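## Task

Hang the brown sock held in the left gripper from an unused peg on the sock dryer so that it dangles downward. Keep the left gripper closed on it the whole time until a peg has it, or it will drop. At the end the dryer must still hang from its rail and every sock already on it must still be clipped. Then release the sock and pull the arm away; a result that stays in place only because the robot is holding it does not count.

## Robot and tools

Robot: two six-joint arms, left_arm and right_arm, each ending in a parallel two-finger gripper. The names are labels only; they do not match left or right in a picture. In the shared scene frame the origin sits on the table surface midway between the arms, +x points out over the table, +z points up, and left_arm is mounted on the +y side.

Tools.
execute_actions takes one argument, actions: a list of actions executed one after another. An empty list moves nothing and just returns the current state and images. Each action is a table of up to 15 rows; every row lasts one control step of 1/30 s, and if fewer than 15 rows are given the final row is repeated until 15 steps have passed. Each row is a single flat list of 14 numbers covering both arms, always all 14 even when one arm is idle: left_arm waist, shoulder, elbow, wrist pitch, wrist yaw, wrist roll, gripper opening, then the same seven for right_arm. The six joint numbers are absolute target angles in radians, in the same convention the result's Joint positions uses, not offsets. Stated joint ranges (URDF signs): waist -2.618 to 3.054, shoulder 0.000 to 3.142, elbow 0.000 to 3.142, wrist pitch -1.571 to 1.571, wrist yaw -1.571 to 1.571, wrist roll -2.094 to 2.094. Shoulder and wrist pitch are sign-flipped relative to the URDF on both arms, so in your numbers the shoulder runs about -3.142 to 0.000 and wrist pitch keeps a symmetric range with opposite direction. True joint ends may sit up to 0.036 rad either way from these. A call is rejected if a target goes over 0.036 rad beyond an end and is also further out than the joint currently is; targets past the real end are clipped, reported by "joint sent to its limit" (absence of that message does not prove more travel is available). The opening is an absolute value from -1 (closed) to +1 (fully open, 0.094 m between pads).

zoom_image takes camera (cam_high, cam_low, cam_left_wrist or cam_right_wrist) and region [x0, y0, x1, y1] in pixels of that camera's newest 504x504 image, origin at top-left, at most 504 by 504 pixels; it returns an enlarged view.

finished_scene takes scene, the integer number of the current scene, and closes it irreversibly after the last command has been held; its result tells whether the goal was met and may present the next task. Answering without any tool call ends everything.

Reading results. The state line lists, per arm, end_effector_position (metres, scene frame) and end_effector_quat_wxyz. This point lies between the finger pads roughly 1 cm behind the tips; fingers extend along the gripper's +z and close along its y. Printed positions can be somewhat wrong, especially when the arm is stretched out. Joint positions and Joint velocities give per arm the six joints in the order above (rad, rad/s) followed by pad gap (m, m/s). Joint targets shows what the joints are currently being driven to; these can drift even with no new command. grip_measured expresses the measured opening on the command scale; each gripper may read off by about 1 mm, consistently. Step readings list joint angles at some steps; HELD plus an arm label means part of that arm's row was withheld. "joint command not followed" means a clearance check altered or blocked joint targets, while the rest of the row still ran.

Motion limits. Each step the target fed to a joint stays within a fixed lead of its measured angle: waist 0.202, shoulder 0.258, elbow 0.238, wrist pitch 0.573, wrist yaw and roll 0.522 rad. If the targets would shift the gripper over 70 mm from where it is measured, all joints are scaled back. Large moves therefore need several actions, and an unfinished move may stall, so resend the remainder. To keep a joint still, resend its Joint targets value.

Gripping. Commanding a value under grip_measured squeezes; about 0.03 under holds firmly, smaller margins hold gently. Pad force tops out around 50 to 62 N (sometimes less), reduced on parts under about 2 mm thick, with a brief spike on first contact. Away from ±1 the fingers move to where grip_measured equals the command. The socks start held and will drop if the grip relaxes before a peg clamps them.

Sequence: from images and state, locate the dryer and an unused peg, carry the sock there with the gripper kept closed, get the peg to clamp it so it hangs, then open and withdraw. Confirm the dryer is still on its rail and earlier socks remain clipped before calling finished_scene.

Avoid: dropping the sock, knocking rigid objects off the table (cloth is exempt), yanking the dryer off its rail, collisions or hard pressing between the arms, slams and very forceful pushes. Brief external tugs on held items or pushes on loose objects can occur. The simulation keeps running while you deliberate, holding your last command. Sustained loads heat motors: a MOTOR HOT warning appears from 75 °C, at 90 °C the hot arm is halted for a while, and at 100 °C that arm goes limp and falls; OVER-TEMPERATURE FAULT lines report these stops. Fast, smooth, low-effort motion is preferred.

Each tool is called after "Call:" in YAML: its name, and indented under it one key for each argument.

## Session

Call:
execute_actions:
  actions: []

Scene clock: 0.00 s.
left_arm: end_effector_position=(+0.3114, +0.3045, +0.3766) grip_measured=-0.964 end_effector_quat_wxyz=(+0.706, +0.124, +0.687, -0.117) | right_arm: end_effector_position=(+0.4071, -0.2769, +0.4089) grip_measured=+1.000 end_effector_quat_wxyz=(+0.707, -0.043, +0.704, +0.042)
Joint names: [waist, shoulder, elbow, wrist pitch, wrist yaw, wrist roll]
Joint positions: left_arm=[ 0.07  -0.835  0.819 -0.042  0.326  0.006  0.002] | right_arm=[-0.007 -1.037  1.045  0.004  0.004 -0.002  0.094]
Joint velocities: left_arm=[ 0.007 -0.017  0.012 -0.022 -0.095  0.007 -0.   ] | right_arm=[0.012 0.002 0.007 0.022 0.022 0.066 0.   ]
Joint targets: left_arm=[0.070 -0.828 0.833 -0.051 0.326 0.004] | right_arm=[-0.007 -1.029 1.055 0.003 0.004 -0.004]

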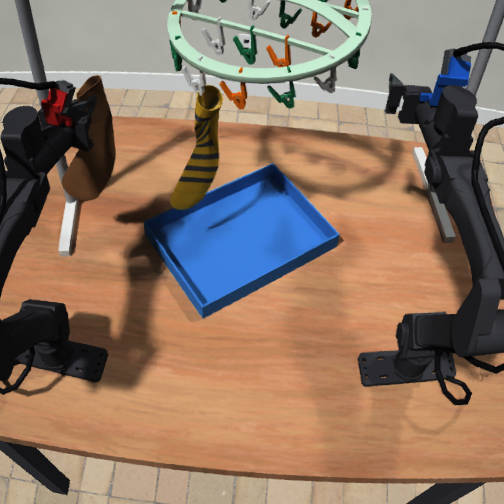

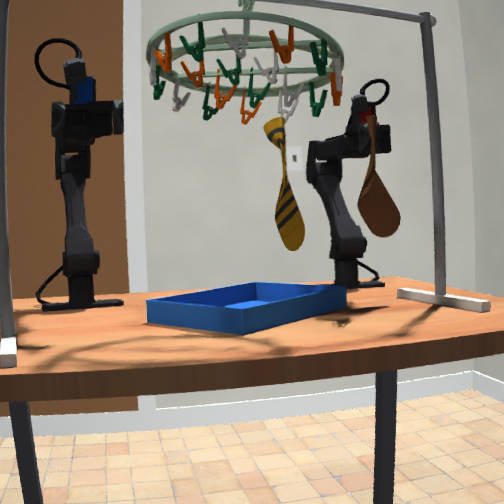

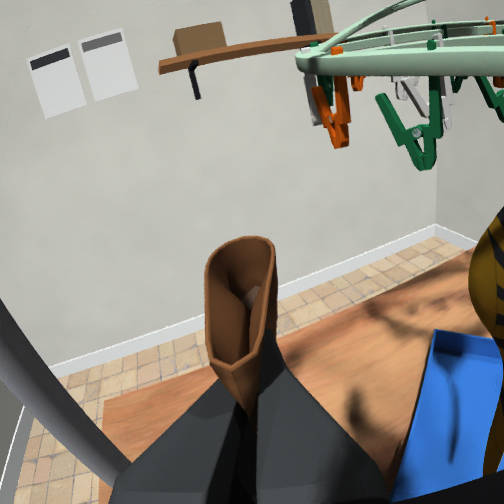

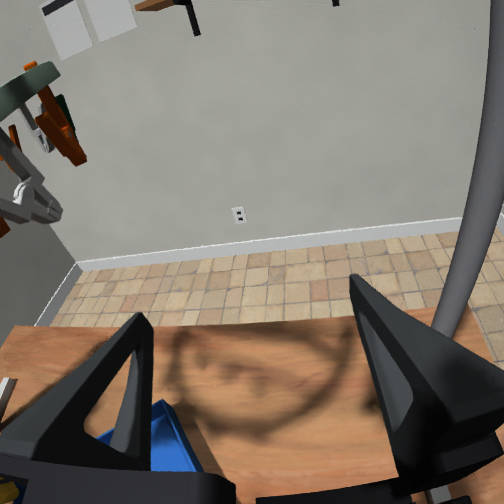

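Call:
execute_actions:
  actions:
    - [[0.070,-0.828,0.833,-0.051,0.326,0.004,-1,-0.007,-1.029,1.055,0.003,0.004,-0.004,1]]

Scene clock: 6.23 s.
left_arm: end_effector_position=(+0.3114, +0.3045, +0.3766) grip_measured=-0.964 end_effector_quat_wxyz=(+0.706, +0.124, +0.687, -0.117) | right_arm: end_effector_position=(+0.4071, -0.2769, +0.4089) grip_measured=+1.000 end_effector_quat_wxyz=(+0.707, -0.043, +0.704, +0.042)
Joint names: [waist, shoulder, elbow, wrist pitch, wrist yaw, wrist roll]
Joint positions: left_arm=[ 0.07  -0.835  0.819 -0.042  0.326  0.006  0.002] | right_arm=[-0.007 -1.037  1.045  0.004  0.004 -0.002  0.094]
Joint velocities: left_arm=[ 0.012 -0.012  0.002  0.051  0.022 -0.037 -0.001] | right_arm=[ 0.007 -0.017  0.017 -0.051  0.095  0.007  0.   ]
Joint targets: left_arm=[0.070 -0.828 0.833 -0.051 0.326 0.004] | right_arm=[-0.007 -1.029 1.055 0.003 0.004 -0.004]
Step readings (joint positions):
0: left_arm=[0.070 -0.835 0.819 -0.042 0.326 0.006] | right_arm=[-0.007 -1.037 1.045 0.004 0.004 -0.002]
1: left_arm=[0.070 -0.835 0.819 -0.042 0.326 0.006] | right_arm=[-0.007 -1.037 1.045 0.004 0.004 -0.002]
2: left_arm=[0.070 -0.835 0.819 -0.042 0.326 0.006] | right_arm=[-0.007 -1.037 1.045 0.004 0.004 -0.002]
4: left_arm=[0.070 -0.835 0.819 -0.042 0.326 0.006] | right_arm=[-0.007 -1.037 1.045 0.004 0.004 -0.002]
8: left_arm=[0.070 -0.835 0.819 -0.042 0.326 0.006] | right_arm=[-0.007 -1.037 1.045 0.004 0.004 -0.002]
15: Joint positions above

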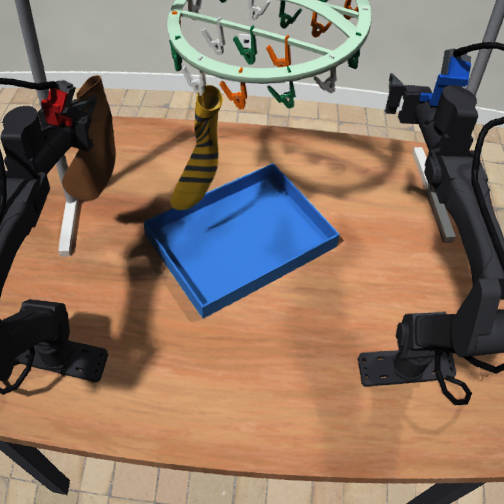

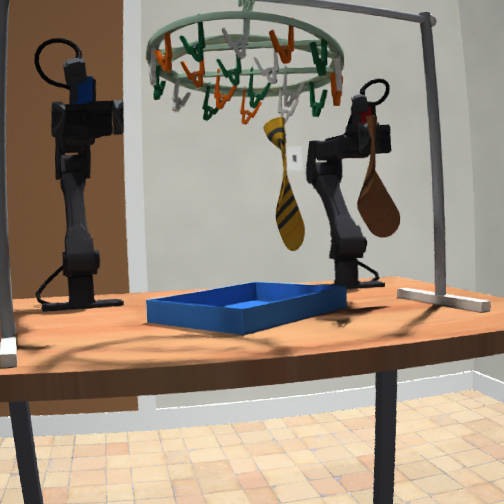

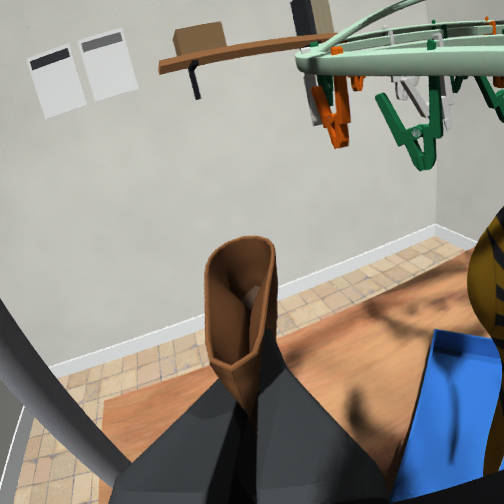

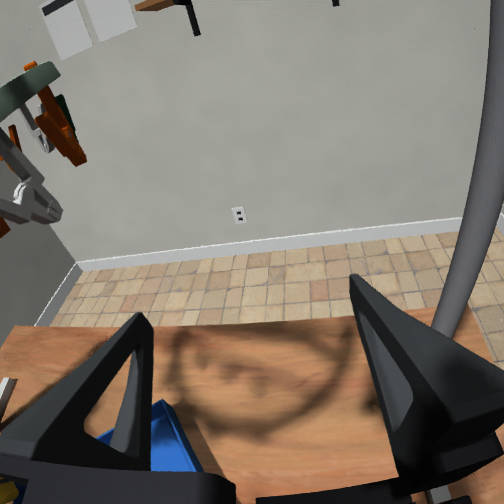

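Call:
zoom_image:
  camera: "cam_high"
  region: [150, 0, 390, 130]

Call:
zoom_image:
  camera: "cam_low"
  region: [130, 0, 410, 250]

Call:
zoom_image:
  camera: "cam_left_wrist"
  region: [280, 0, 504, 200]

Region (150, 0, 390, 130) of cam_high's 504x504 image, scaled by 2.100, with more detail than that image has; it fills the top 273 rows of this view, and the rest is white.

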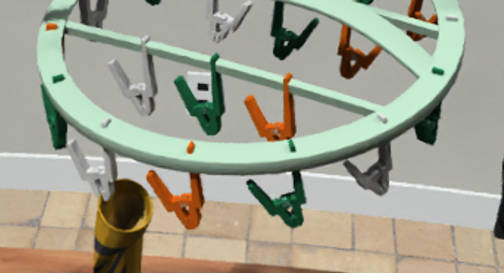

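Region (130, 0, 410, 250) of cam_low's 504x504 image, scaled by 1.800, with more detail than that image has; it fills the top 450 rows of this view, and the rest is white.

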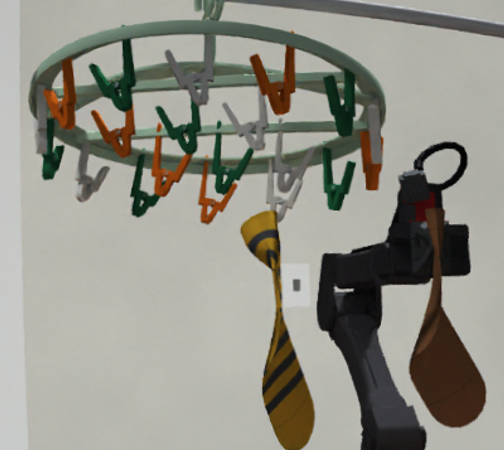

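Region (280, 0, 504, 200) of cam_left_wrist's 504x504 image, scaled by 2.250, with more detail than that image has; it fills the top 450 rows of this view, and the rest is white.

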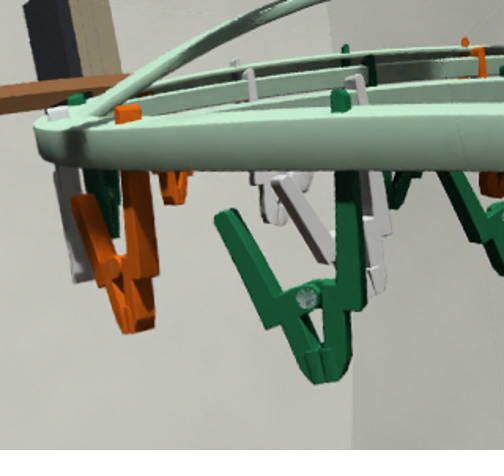

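Call:
execute_actions:
  actions:
    - [[0.070,-0.828,0.833,-0.051,0.326,0.004,-1,-0.007,-1.0,1.055,0.03,0.004,-0.004,1],[0.070,-0.828,0.833,-0.051,0.326,0.004,-1,-0.007,-0.97,1.055,0.06,0.004,-0.004,1],[0.070,-0.828,0.833,-0.051,0.326,0.004,-1,-0.007,-0.94,1.055,0.09,0.004,-0.004,1],[0.070,-0.828,0.833,-0.051,0.326,0.004,-1,-0.007,-0.91,1.057,0.12,0.004,-0.004,1],[0.070,-0.828,0.833,-0.051,0.326,0.004,-1,-0.007,-0.88,1.057,0.15,0.004,-0.004,1],[0.070,-0.828,0.833,-0.051,0.326,0.004,-1,-0.007,-0.85,1.057,0.18,0.004,-0.004,1],[0.070,-0.828,0.833,-0.051,0.326,0.004,-1,-0.007,-0.82,1.06,0.21,0.004,-0.004,1],[0.070,-0.828,0.833,-0.051,0.326,0.004,-1,-0.007,-0.79,1.06,0.24,0.004,-0.004,1],[0.070,-0.828,0.833,-0.051,0.326,0.004,-1,-0.007,-0.76,1.06,0.27,0.004,-0.004,1],[0.070,-0.828,0.833,-0.051,0.326,0.004,-1,-0.007,-0.73,1.062,0.30,0.004,-0.004,1],[0.070,-0.828,0.833,-0.051,0.326,0.004,-1,-0.007,-0.70,1.062,0.33,0.004,-0.004,1],[0.070,-0.828,0.833,-0.051,0.326,0.004,-1,-0.007,-0.67,1.065,0.36,0.004,-0.004,1],[0.070,-0.828,0.833,-0.051,0.326,0.004,-1,-0.007,-0.64,1.065,0.40,0.004,-0.004,1],[0.070,-0.828,0.833,-0.051,0.326,0.004,-1,-0.007,-0.62,1.067,0.43,0.004,-0.004,1],[0.070,-0.828,0.833,-0.051,0.326,0.004,-1,-0.007,-0.60,1.067,0.455,0.004,-0.004,1]]
    - [[0.070,-0.828,0.833,-0.051,0.326,0.004,-1,-0.007,-0.60,1.067,0.455,0.004,-0.004,1]]

Scene clock: 127.23 s.
left_arm: end_effector_position=(+0.3114, +0.3045, +0.3766) grip_measured=-0.964 end_effector_quat_wxyz=(+0.706, +0.124, +0.687, -0.117) | right_arm: end_effector_position=(+0.2729, -0.2935, +0.4335) grip_measured=+1.000 end_effector_quat_wxyz=(+0.712, -0.043, +0.700, +0.042)
Joint names: [waist, shoulder, elbow, wrist pitch, wrist yaw, wrist roll]
Joint positions: left_arm=[ 0.07  -0.835  0.819 -0.042  0.326  0.006  0.002] | right_arm=[-0.007 -0.597  1.055  0.44   0.004 -0.002  0.094]
Joint velocities: left_arm=[-0.002  0.017 -0.007 -0.007  0.037 -0.007 -0.001] | right_arm=[-0.032  0.007  0.002 -0.007 -0.022 -0.007  0.   ]
Joint targets: left_arm=[0.070 -0.828 0.833 -0.051 0.326 0.004] | right_arm=[-0.007 -0.600 1.067 0.455 0.004 -0.004]
Step readings (joint positions; steps 1 to 15: 1st action; 16 to 30: 2nd action):
0: left_arm=[0.070 -0.835 0.819 -0.042 0.326 0.006] | right_arm=[-0.007 -1.037 1.045 0.004 0.004 -0.002]
1: left_arm=[0.070 -0.835 0.819 -0.042 0.326 0.006] | right_arm=[-0.007 -1.036 1.045 0.006 0.004 -0.002]
2: left_arm=[0.070 -0.835 0.819 -0.042 0.326 0.006] | right_arm=[-0.007 -1.031 1.045 0.014 0.004 -0.002]
4: left_arm=[0.070 -0.835 0.819 -0.042 0.326 0.006] | right_arm=[-0.007 -1.002 1.045 0.050 0.004 -0.002]
8: left_arm=[0.070 -0.835 0.819 -0.042 0.326 0.006] | right_arm=[-0.007 -0.879 1.045 0.138 0.004 -0.002]
15: left_arm=[0.070 -0.835 0.819 -0.042 0.326 0.006] | right_arm=[-0.007 -0.646 1.047 0.311 0.004 -0.002]
16: left_arm=[0.070 -0.835 0.819 -0.042 0.326 0.006] | right_arm=[-0.007 -0.624 1.049 0.336 0.004 -0.002]
17: left_arm=[0.070 -0.835 0.819 -0.042 0.326 0.006] | right_arm=[-0.007 -0.609 1.051 0.355 0.004 -0.002]
19: left_arm=[0.070 -0.835 0.819 -0.042 0.326 0.006] | right_arm=[-0.007 -0.597 1.055 0.381 0.004 -0.002]
23: left_arm=[0.070 -0.835 0.819 -0.042 0.326 0.006] | right_arm=[-0.007 -0.597 1.055 0.420 0.004 -0.002]
30: Joint positions above

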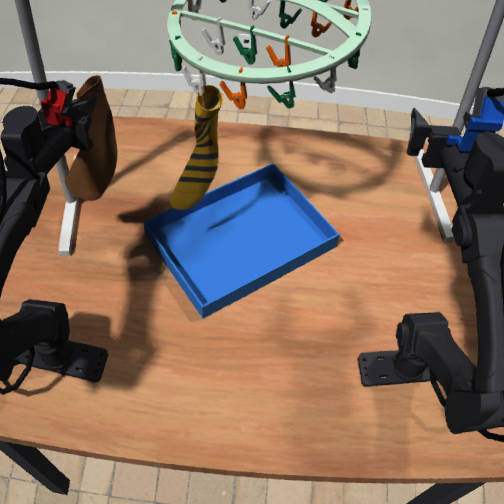

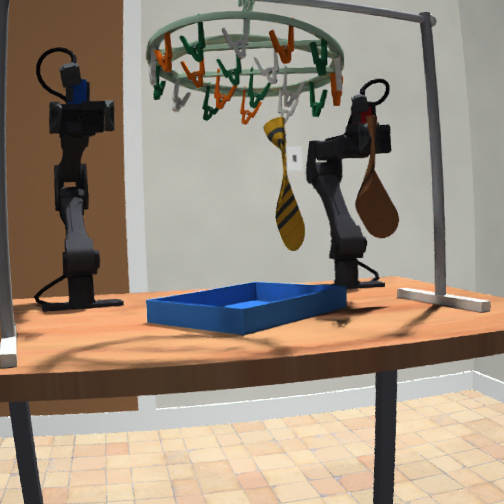

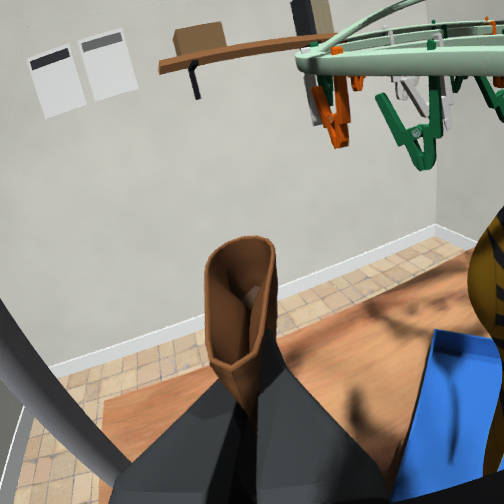

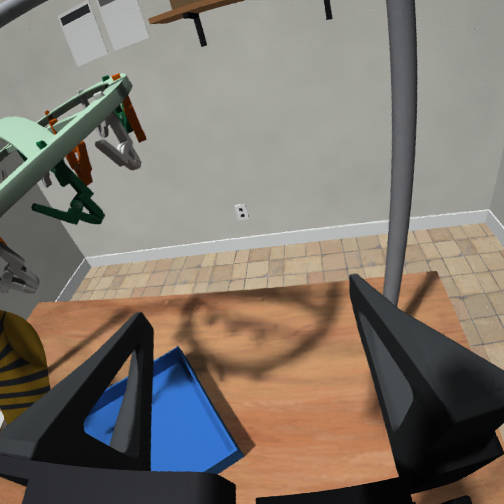

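Call:
execute_actions:
  actions:
    - [[0.070,-0.828,0.833,-0.051,0.326,0.004,-1,0.02,-0.60,1.067,0.47,0.004,-0.004,1],[0.070,-0.828,0.833,-0.051,0.326,0.004,-1,0.05,-0.60,1.067,0.47,0.004,-0.004,1],[0.070,-0.828,0.833,-0.051,0.326,0.004,-1,0.08,-0.60,1.067,0.47,0.004,-0.004,1],[0.070,-0.828,0.833,-0.051,0.326,0.004,-1,0.11,-0.60,1.067,0.47,0.004,-0.004,1],[0.070,-0.828,0.833,-0.051,0.326,0.004,-1,0.15,-0.60,1.067,0.47,0.004,-0.004,1],[0.070,-0.828,0.833,-0.051,0.326,0.004,-1,0.19,-0.60,1.067,0.47,0.004,-0.004,1],[0.070,-0.828,0.833,-0.051,0.326,0.004,-1,0.23,-0.60,1.067,0.47,0.004,-0.004,1],[0.070,-0.828,0.833,-0.051,0.326,0.004,-1,0.27,-0.60,1.067,0.47,0.004,-0.004,1],[0.070,-0.828,0.833,-0.051,0.326,0.004,-1,0.31,-0.60,1.067,0.47,0.004,-0.004,1],[0.070,-0.828,0.833,-0.051,0.326,0.004,-1,0.35,-0.60,1.067,0.47,0.004,-0.004,1],[0.070,-0.828,0.833,-0.051,0.326,0.004,-1,0.39,-0.60,1.067,0.47,0.004,-0.004,1],[0.070,-0.828,0.833,-0.051,0.326,0.004,-1,0.42,-0.60,1.067,0.47,0.004,-0.004,1],[0.070,-0.828,0.833,-0.051,0.326,0.004,-1,0.44,-0.60,1.067,0.47,0.004,-0.004,1],[0.070,-0.828,0.833,-0.051,0.326,0.004,-1,0.46,-0.60,1.067,0.47,0.004,-0.004,1],[0.070,-0.828,0.833,-0.051,0.326,0.004,-1,0.47,-0.60,1.067,0.47,0.004,-0.004,1]]

Call:
execute_actions:
  actions: []

Scene clock: 156.67 s.
left_arm: end_effector_position=(+0.3114, +0.3045, +0.3766) grip_measured=-0.964 end_effector_quat_wxyz=(+0.706, +0.124, +0.687, -0.117) | right_arm: end_effector_position=(+0.2366, -0.1929, +0.4287) grip_measured=+1.000 end_effector_quat_wxyz=(+0.679, -0.197, +0.680, +0.196)
Joint names: [waist, shoulder, elbow, wrist pitch, wrist yaw, wrist roll]
Joint positions: left_arm=[ 0.07  -0.835  0.819 -0.042  0.326  0.006  0.002] | right_arm=[ 0.436 -0.597  1.055  0.46   0.004 -0.002  0.094]
Joint velocities: left_arm=[-0.007  0.002  0.007  0.022 -0.022 -0.022 -0.001] | right_arm=[ 0.54   0.002 -0.012  0.007  0.081  0.022  0.   ]
Joint targets: left_arm=[0.070 -0.828 0.833 -0.051 0.326 0.004] | right_arm=[0.470 -0.600 1.067 0.470 0.004 -0.004]
Step readings (joint positions):
0: left_arm=[0.070 -0.835 0.819 -0.042 0.326 0.006] | right_arm=[-0.007 -0.597 1.055 0.445 0.004 -0.002]
1: left_arm=[0.070 -0.835 0.819 -0.042 0.326 0.006] | right_arm=[-0.004 -0.597 1.055 0.446 0.005 -0.002]
2: left_arm=[0.070 -0.835 0.819 -0.042 0.326 0.006] | right_arm=[0.007 -0.597 1.055 0.448 0.006 -0.002]
4: left_arm=[0.070 -0.835 0.819 -0.042 0.326 0.006] | right_arm=[0.053 -0.597 1.055 0.453 0.007 -0.002]
8: left_arm=[0.070 -0.835 0.819 -0.042 0.326 0.006] | right_arm=[0.195 -0.597 1.055 0.457 0.007 -0.002]
15: Joint positions above

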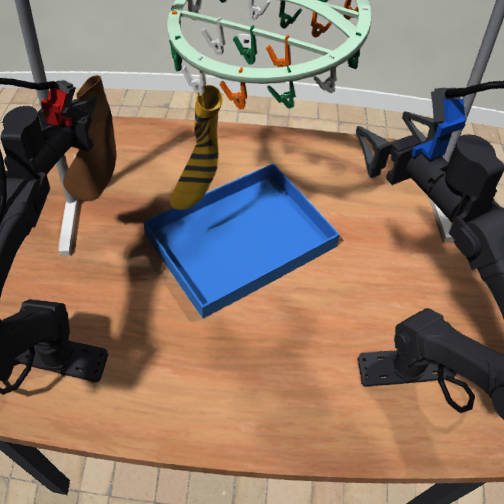

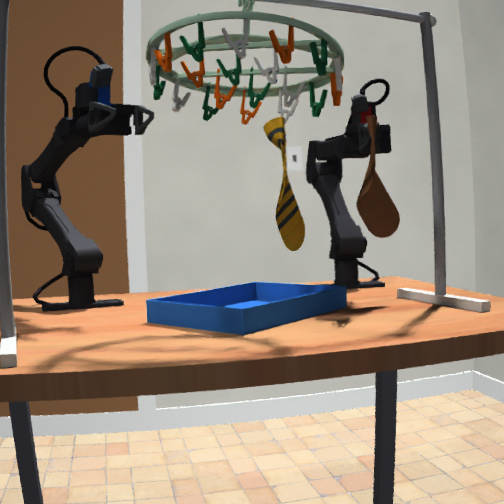

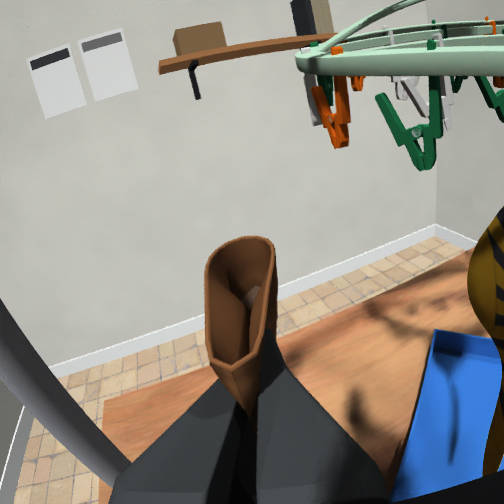

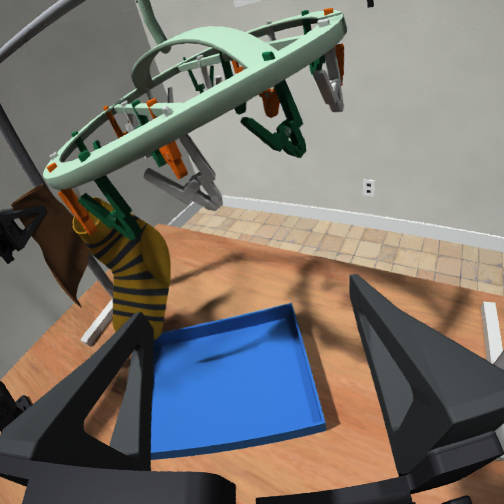

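Scene clock: 156.67 s.
left_arm: end_effector_position=(+0.3114, +0.3045, +0.3766) grip_measured=-0.964 end_effector_quat_wxyz=(+0.706, +0.124, +0.687, -0.117) | right_arm: end_effector_position=(+0.2366, -0.1929, +0.4287) grip_measured=+1.000 end_effector_quat_wxyz=(+0.679, -0.197, +0.680, +0.196)
Joint names: [waist, shoulder, elbow, wrist pitch, wrist yaw, wrist roll]
Joint positions: left_arm=[ 0.07  -0.835  0.819 -0.042  0.326  0.006  0.002] | right_arm=[ 0.436 -0.597  1.055  0.46   0.004 -0.002  0.094]
Joint velocities: left_arm=[-0.007  0.002  0.007  0.022 -0.022 -0.022 -0.001] | right_arm=[ 0.54   0.002 -0.012  0.007  0.081  0.022  0.   ]
Joint targets: left_arm=[0.070 -0.828 0.833 -0.051 0.326 0.004] | right_arm=[0.470 -0.600 1.067 0.470 0.004 -0.004]

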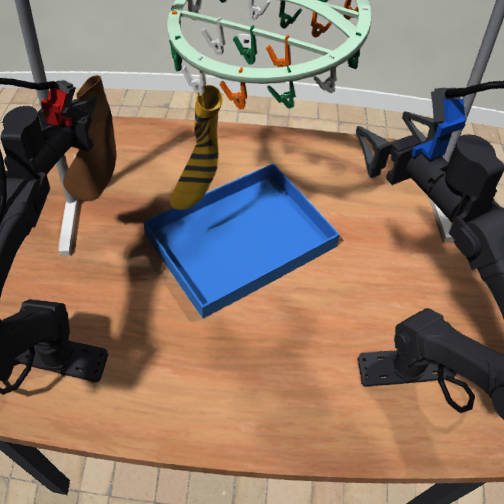

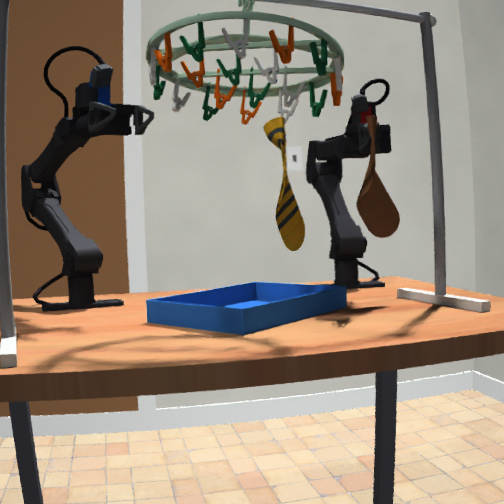

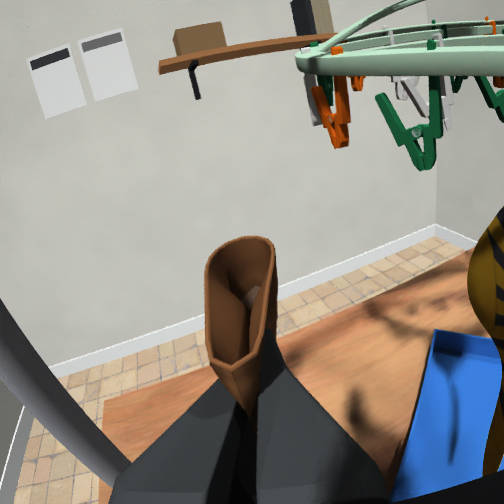

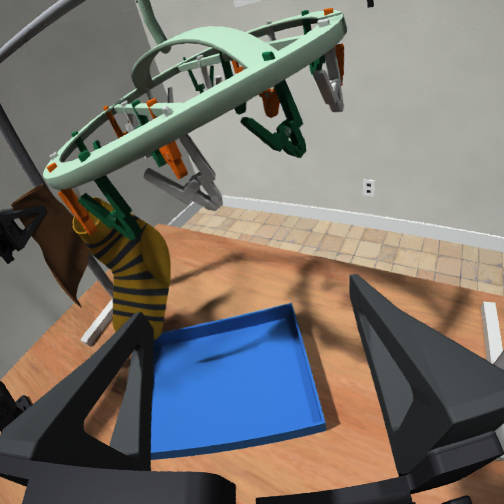

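Call:
execute_actions:
  actions:
    - [[0.070,-0.828,0.833,-0.051,0.326,0.004,-1,0.472,-0.615,1.075,0.455,0.004,-0.004,0.95],[0.070,-0.828,0.833,-0.051,0.326,0.004,-1,0.474,-0.63,1.085,0.44,0.004,-0.004,0.9],[0.070,-0.828,0.833,-0.051,0.326,0.004,-1,0.476,-0.65,1.095,0.425,0.004,-0.004,0.85],[0.070,-0.828,0.833,-0.051,0.326,0.004,-1,0.478,-0.67,1.105,0.41,0.004,-0.004,0.8],[0.070,-0.828,0.833,-0.051,0.326,0.004,-1,0.48,-0.69,1.115,0.395,0.004,-0.004,0.75],[0.070,-0.828,0.833,-0.051,0.326,0.004,-1,0.482,-0.71,1.125,0.38,0.004,-0.004,0.7],[0.070,-0.828,0.833,-0.051,0.326,0.004,-1,0.484,-0.73,1.135,0.365,0.004,-0.004,0.65],[0.070,-0.828,0.833,-0.051,0.326,0.004,-1,0.486,-0.75,1.145,0.35,0.004,-0.004,0.6],[0.070,-0.828,0.833,-0.051,0.326,0.004,-1,0.488,-0.77,1.155,0.34,0.004,-0.004,0.55],[0.070,-0.828,0.833,-0.051,0.326,0.004,-1,0.49,-0.79,1.162,0.33,0.004,-0.004,0.5],[0.070,-0.828,0.833,-0.051,0.326,0.004,-1,0.492,-0.81,1.168,0.32,0.004,-0.004,0.45],[0.070,-0.828,0.833,-0.051,0.326,0.004,-1,0.494,-0.825,1.173,0.31,0.004,-0.004,0.4],[0.070,-0.828,0.833,-0.051,0.326,0.004,-1,0.495,-0.84,1.177,0.305,0.004,-0.004,0.35],[0.070,-0.828,0.833,-0.051,0.326,0.004,-1,0.495,-0.85,1.179,0.30,0.004,-0.004,0.3]]

Scene clock: 219.60 s.
left_arm: end_effector_position=(+0.3114, +0.3045, +0.3766) grip_measured=-0.964 end_effector_quat_wxyz=(+0.706, +0.124, +0.687, -0.117) | right_arm: end_effector_position=(+0.2804, -0.1468, +0.4425) grip_measured=+0.309 end_effector_quat_wxyz=(+0.667, -0.216, +0.681, +0.210)
Joint names: [waist, shoulder, elbow, wrist pitch, wrist yaw, wrist roll]
Joint positions: left_arm=[ 0.07  -0.835  0.819 -0.042  0.326  0.006  0.002] | right_arm=[ 0.486 -0.836  1.153  0.338  0.003 -0.002  0.061]
Joint velocities: left_arm=[-0.012  0.002 -0.017  0.007 -0.007 -0.022  0.   ] | right_arm=[ 0.007 -0.379  0.037 -0.198  0.051  0.051 -0.013]
Joint targets: left_arm=[0.070 -0.828 0.833 -0.051 0.326 0.004] | right_arm=[0.495 -0.850 1.179 0.300 0.004 -0.004]
Step readings (joint positions):
0: left_arm=[0.070 -0.835 0.819 -0.042 0.326 0.006] | right_arm=[0.462 -0.597 1.055 0.460 0.003 -0.002]
1: left_arm=[0.070 -0.835 0.819 -0.042 0.326 0.006] | right_arm=[0.462 -0.597 1.055 0.460 0.003 -0.002]
2: left_arm=[0.070 -0.835 0.819 -0.042 0.326 0.006] | right_arm=[0.462 -0.599 1.056 0.460 0.003 -0.002]
4: left_arm=[0.070 -0.835 0.819 -0.042 0.326 0.006] | right_arm=[0.465 -0.618 1.068 0.454 0.003 -0.002]
8: left_arm=[0.070 -0.835 0.819 -0.042 0.326 0.006] | right_arm=[0.474 -0.699 1.109 0.411 0.003 -0.002]
15: Joint positions above

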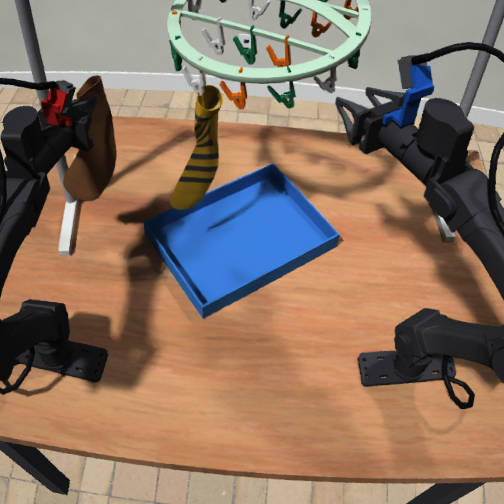

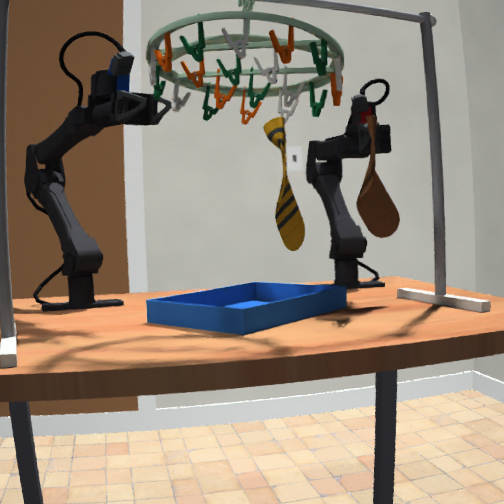

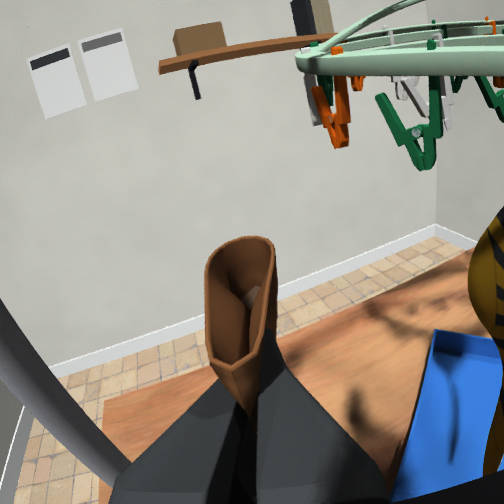

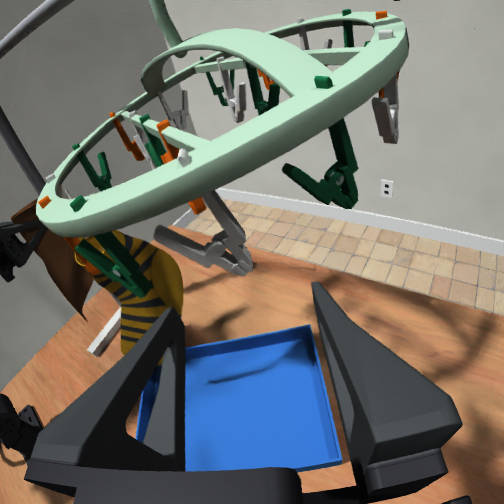

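Call:
execute_actions:
  actions: []

Call:
zoom_image:
  camera: "cam_high"
  region: [250, 30, 450, 160]

Call:
zoom_image:
  camera: "cam_low"
  region: [80, 30, 260, 150]

Scene clock: 229.43 s.
left_arm: end_effector_position=(+0.3114, +0.3045, +0.3766) grip_measured=-0.964 end_effector_quat_wxyz=(+0.706, +0.124, +0.687, -0.117) | right_arm: end_effector_position=(+0.2855, -0.1431, +0.4432) grip_measured=+0.303 end_effector_quat_wxyz=(+0.669, -0.216, +0.679, +0.211)
Joint names: [waist, shoulder, elbow, wrist pitch, wrist yaw, wrist roll]
Joint positions: left_arm=[ 0.07  -0.835  0.819 -0.042  0.326  0.006  0.002] | right_arm=[ 0.486 -0.855  1.153  0.314  0.003 -0.002  0.061]
Joint velocities: left_arm=[-0.002  0.007  0.007 -0.037 -0.037 -0.007  0.001] | right_arm=[-0.007  0.007 -0.027 -0.007 -0.051 -0.037 -0.   ]
Joint targets: left_arm=[0.070 -0.828 0.833 -0.051 0.326 0.004] | right_arm=[0.495 -0.850 1.179 0.300 0.004 -0.004]

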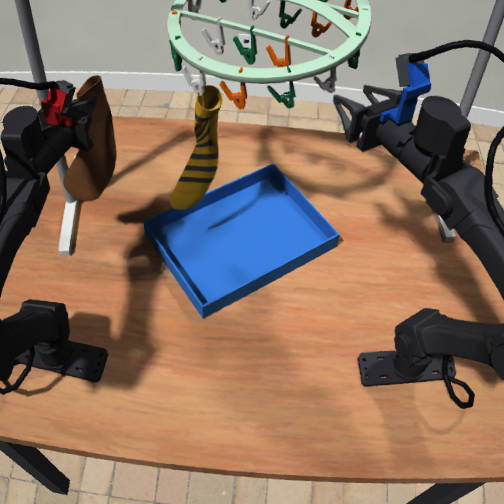

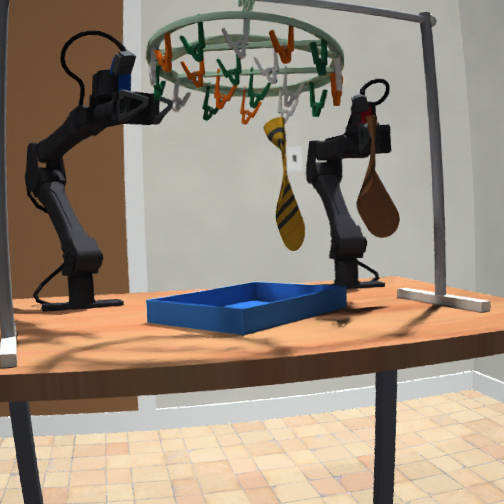

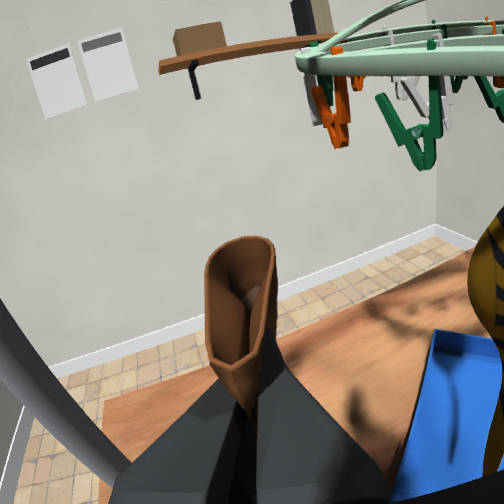

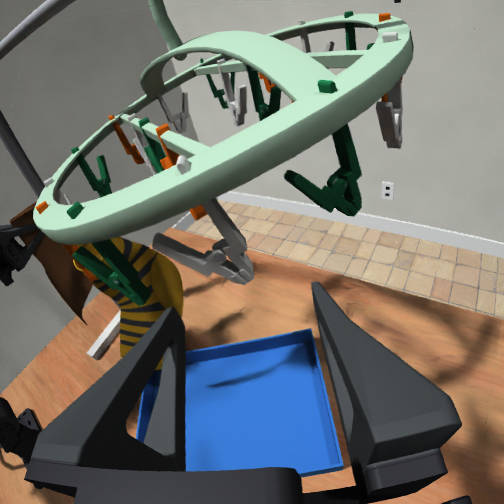

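Region (250, 30, 450, 160) of cam_high's 504x504 image, scaled by 2.520, with more detail than that image has; it fills the top 328 rows of this view, and the rest is white.

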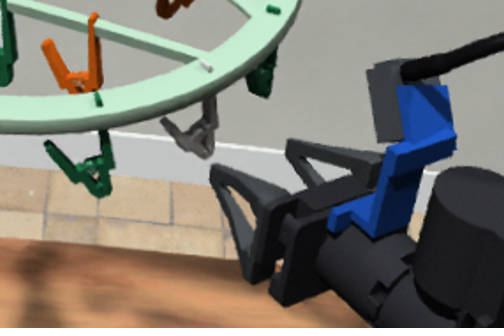

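Region (80, 30, 260, 150) of cam_low's 504x504 image, scaled by 2.800, with more detail than that image has.

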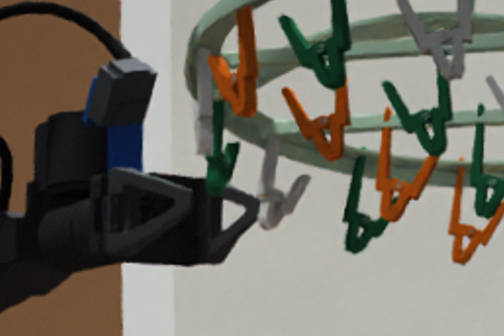

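Call:
execute_actions:
  actions:
    - [[0.070,-0.828,0.833,-0.051,0.326,0.004,-1,0.50,-0.85,1.186,0.295,0.004,-0.004,0.3],[0.070,-0.828,0.833,-0.051,0.326,0.004,-1,0.507,-0.855,1.192,0.29,0.004,-0.004,0.3],[0.070,-0.828,0.833,-0.051,0.326,0.004,-1,0.514,-0.862,1.198,0.283,0.004,-0.004,0.3],[0.070,-0.828,0.833,-0.051,0.326,0.004,-1,0.521,-0.87,1.202,0.276,0.004,-0.004,0.3],[0.070,-0.828,0.833,-0.051,0.326,0.004,-1,0.528,-0.88,1.206,0.269,0.004,-0.004,0.3],[0.070,-0.828,0.833,-0.051,0.326,0.004,-1,0.534,-0.89,1.209,0.262,0.004,-0.004,0.3],[0.070,-0.828,0.833,-0.051,0.326,0.004,-1,0.534,-0.90,1.212,0.255,0.004,-0.004,0.3],[0.070,-0.828,0.833,-0.051,0.326,0.004,-1,0.534,-0.91,1.214,0.249,0.004,-0.004,0.3],[0.070,-0.828,0.833,-0.051,0.326,0.004,-1,0.534,-0.92,1.216,0.244,0.004,-0.004,0.3],[0.070,-0.828,0.833,-0.051,0.326,0.004,-1,0.534,-0.928,1.218,0.24,0.004,-0.004,0.3],[0.070,-0.828,0.833,-0.051,0.326,0.004,-1,0.534,-0.935,1.218,0.238,0.004,-0.004,0.3]]

Scene clock: 290.37 s.
left_arm: end_effector_position=(+0.3114, +0.3045, +0.3766) grip_measured=-0.964 end_effector_quat_wxyz=(+0.706, +0.124, +0.687, -0.117) | right_arm: end_effector_position=(+0.2946, -0.1208, +0.4547) grip_measured=+0.303 end_effector_quat_wxyz=(+0.673, -0.226, +0.667, +0.227)
Joint names: [waist, shoulder, elbow, wrist pitch, wrist yaw, wrist roll]
Joint positions: left_arm=[ 0.07  -0.835  0.819 -0.042  0.326  0.006  0.002] | right_arm=[ 0.525 -0.934  1.198  0.256  0.003 -0.002  0.061]
Joint velocities: left_arm=[-0.002 -0.002  0.002  0.007 -0.022  0.037  0.   ] | right_arm=[-0.007 -0.1   -0.017  0.007 -0.022 -0.007  0.   ]
Joint targets: left_arm=[0.070 -0.828 0.833 -0.051 0.326 0.004] | right_arm=[0.534 -0.935 1.218 0.238 0.004 -0.004]
Step readings (joint positions):
0: left_arm=[0.070 -0.835 0.819 -0.042 0.326 0.006] | right_arm=[0.486 -0.855 1.153 0.314 0.003 -0.002]
1: left_arm=[0.070 -0.835 0.819 -0.042 0.326 0.006] | right_arm=[0.487 -0.855 1.154 0.313 0.003 -0.002]
2: left_arm=[0.070 -0.835 0.819 -0.042 0.326 0.006] | right_arm=[0.490 -0.855 1.156 0.313 0.003 -0.002]
4: left_arm=[0.070 -0.835 0.819 -0.042 0.326 0.006] | right_arm=[0.501 -0.856 1.166 0.311 0.003 -0.002]
8: left_arm=[0.070 -0.835 0.819 -0.042 0.326 0.006] | right_arm=[0.523 -0.876 1.190 0.283 0.003 -0.002]
15: Joint positions above

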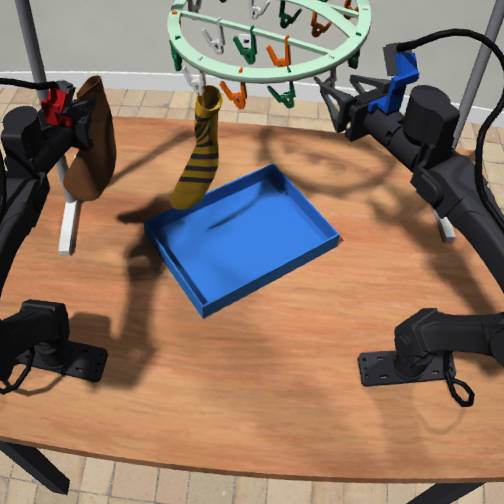

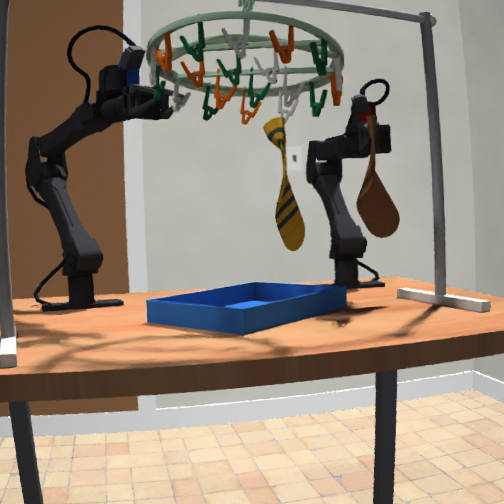

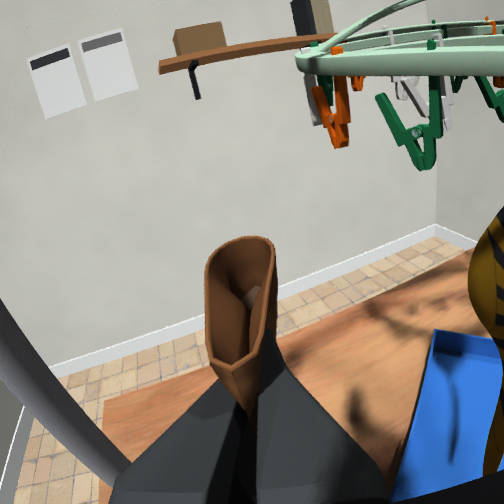

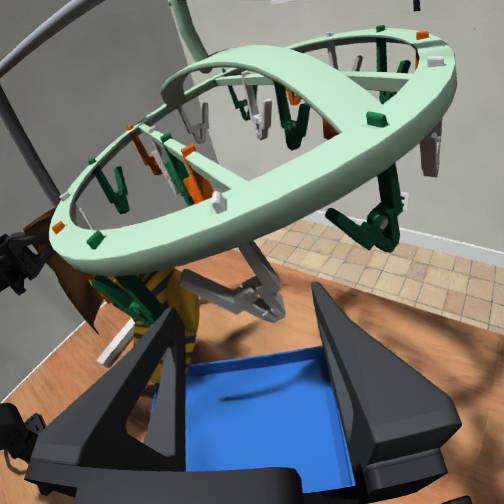

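Call:
zoom_image:
  camera: "cam_high"
  region: [270, 40, 410, 140]

Call:
zoom_image:
  camera: "cam_low"
  region: [110, 50, 230, 135]

Call:
zoom_image:
  camera: "cam_right_wrist"
  region: [120, 170, 370, 370]

Region (270, 40, 410, 140) of cam_high's 504x504 image, scaled by 3.600, with more detail than that image has; it fills the top 360 rows of this view, and the rest is white.

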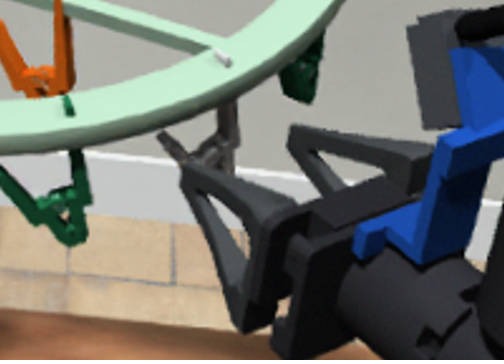

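Region (110, 50, 230, 135) of cam_low's 504x504 image, scaled by 4.200, with more detail than that image has; it fills the top 357 rows of this view, and the rest is white.

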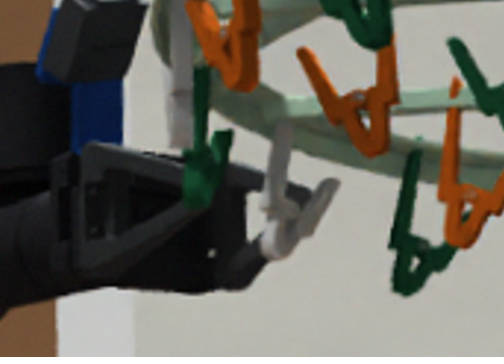

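Region (120, 170, 370, 370) of cam_right_wrist's 504x504 image, scaled by 2.016, with more detail than that image has; it fills the top 403 rows of this view, and the rest is white.

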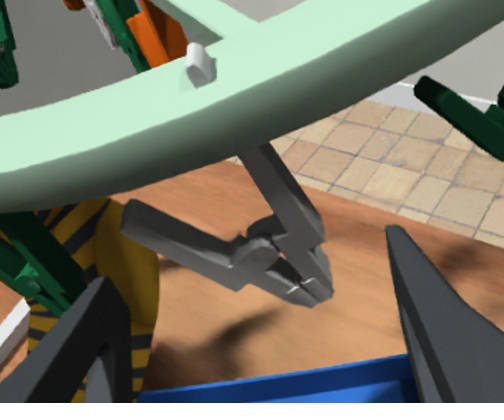

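Call:
execute_actions:
  actions:
    - [[0.070,-0.828,0.833,-0.051,0.326,0.004,-1,0.536,-0.94,1.218,0.238,0.004,-0.004,0.35],[0.070,-0.828,0.833,-0.051,0.326,0.004,-1,0.538,-0.945,1.218,0.236,0.004,-0.004,0.4],[0.070,-0.828,0.833,-0.051,0.326,0.004,-1,0.541,-0.95,1.218,0.233,0.004,-0.004,0.45],[0.070,-0.828,0.833,-0.051,0.326,0.004,-1,0.541,-0.957,1.219,0.228,0.004,-0.004,0.49],[0.070,-0.828,0.833,-0.051,0.326,0.004,-1,0.541,-0.964,1.221,0.222,0.004,-0.004,0.49],[0.070,-0.828,0.833,-0.051,0.326,0.004,-1,0.541,-0.971,1.223,0.216,0.004,-0.004,0.49],[0.070,-0.828,0.833,-0.051,0.326,0.004,-1,0.541,-0.978,1.225,0.21,0.004,-0.004,0.49],[0.070,-0.828,0.833,-0.051,0.326,0.004,-1,0.541,-0.985,1.227,0.204,0.004,-0.004,0.49],[0.070,-0.828,0.833,-0.051,0.326,0.004,-1,0.541,-0.992,1.229,0.198,0.004,-0.004,0.49],[0.070,-0.828,0.833,-0.051,0.326,0.004,-1,0.541,-0.999,1.231,0.192,0.004,-0.004,0.49],[0.070,-0.828,0.833,-0.051,0.326,0.004,-1,0.541,-1.006,1.233,0.186,0.004,-0.004,0.49],[0.070,-0.828,0.833,-0.051,0.326,0.004,-1,0.541,-1.013,1.235,0.18,0.004,-0.004,0.49],[0.070,-0.828,0.833,-0.051,0.326,0.004,-1,0.541,-1.02,1.237,0.175,0.004,-0.004,0.49],[0.070,-0.828,0.833,-0.051,0.326,0.004,-1,0.541,-1.028,1.239,0.17,0.004,-0.004,0.49],[0.070,-0.828,0.833,-0.051,0.326,0.004,-1,0.541,-1.035,1.24,0.166,0.004,-0.004,0.49]]

Scene clock: 327.53 s.
left_arm: end_effector_position=(+0.3114, +0.3045, +0.3766) grip_measured=-0.964 end_effector_quat_wxyz=(+0.706, +0.124, +0.687, -0.117) | right_arm: end_effector_position=(+0.3136, -0.1030, +0.4481) grip_measured=+0.487 end_effector_quat_wxyz=(+0.667, -0.230, +0.671, +0.228)
Joint names: [waist, shoulder, elbow, wrist pitch, wrist yaw, wrist roll]
Joint positions: left_arm=[ 0.07  -0.835  0.819 -0.042  0.326  0.006  0.002] | right_arm=[ 0.532 -1.017  1.213  0.201  0.003 -0.002  0.07 ]
Joint velocities: left_arm=[ 0.002  0.002 -0.012 -0.007 -0.037 -0.095 -0.002] | right_arm=[-0.007 -0.203  0.022 -0.125 -0.022  0.037 -0.   ]
Joint targets: left_arm=[0.070 -0.828 0.833 -0.051 0.326 0.004] | right_arm=[0.541 -1.035 1.240 0.166 0.004 -0.004]
Step readings (joint positions):
0: left_arm=[0.070 -0.835 0.819 -0.042 0.326 0.006] | right_arm=[0.525 -0.938 1.198 0.252 0.003 -0.002]
1: left_arm=[0.070 -0.835 0.819 -0.042 0.326 0.006] | right_arm=[0.525 -0.938 1.198 0.252 0.003 -0.002]
2: left_arm=[0.070 -0.835 0.819 -0.042 0.326 0.006] | right_arm=[0.526 -0.938 1.198 0.252 0.003 -0.002]
4: left_arm=[0.070 -0.835 0.819 -0.042 0.326 0.006] | right_arm=[0.530 -0.939 1.198 0.250 0.003 -0.002]
8: left_arm=[0.070 -0.835 0.819 -0.042 0.326 0.006] | right_arm=[0.532 -0.958 1.200 0.233 0.003 -0.002]
15: Joint positions above

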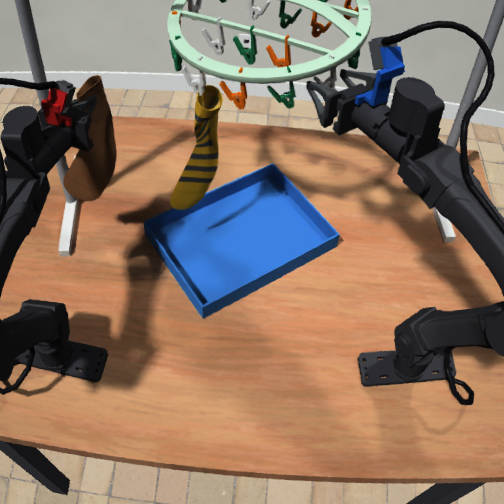

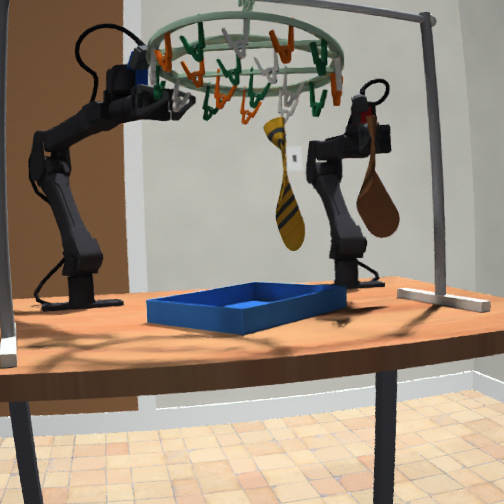

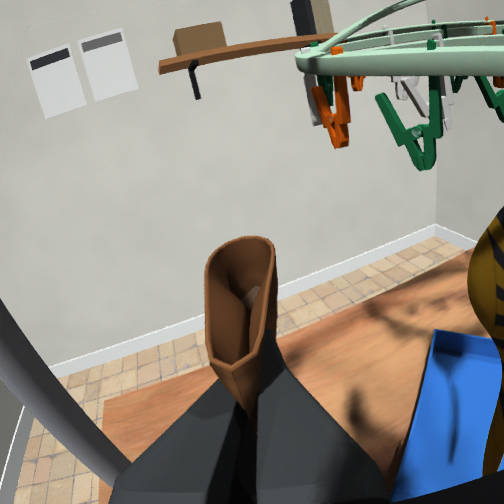

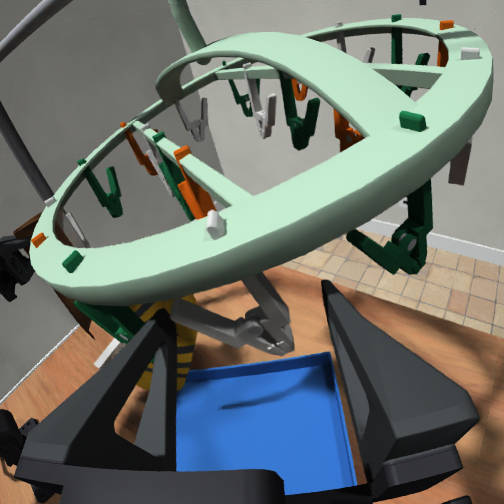

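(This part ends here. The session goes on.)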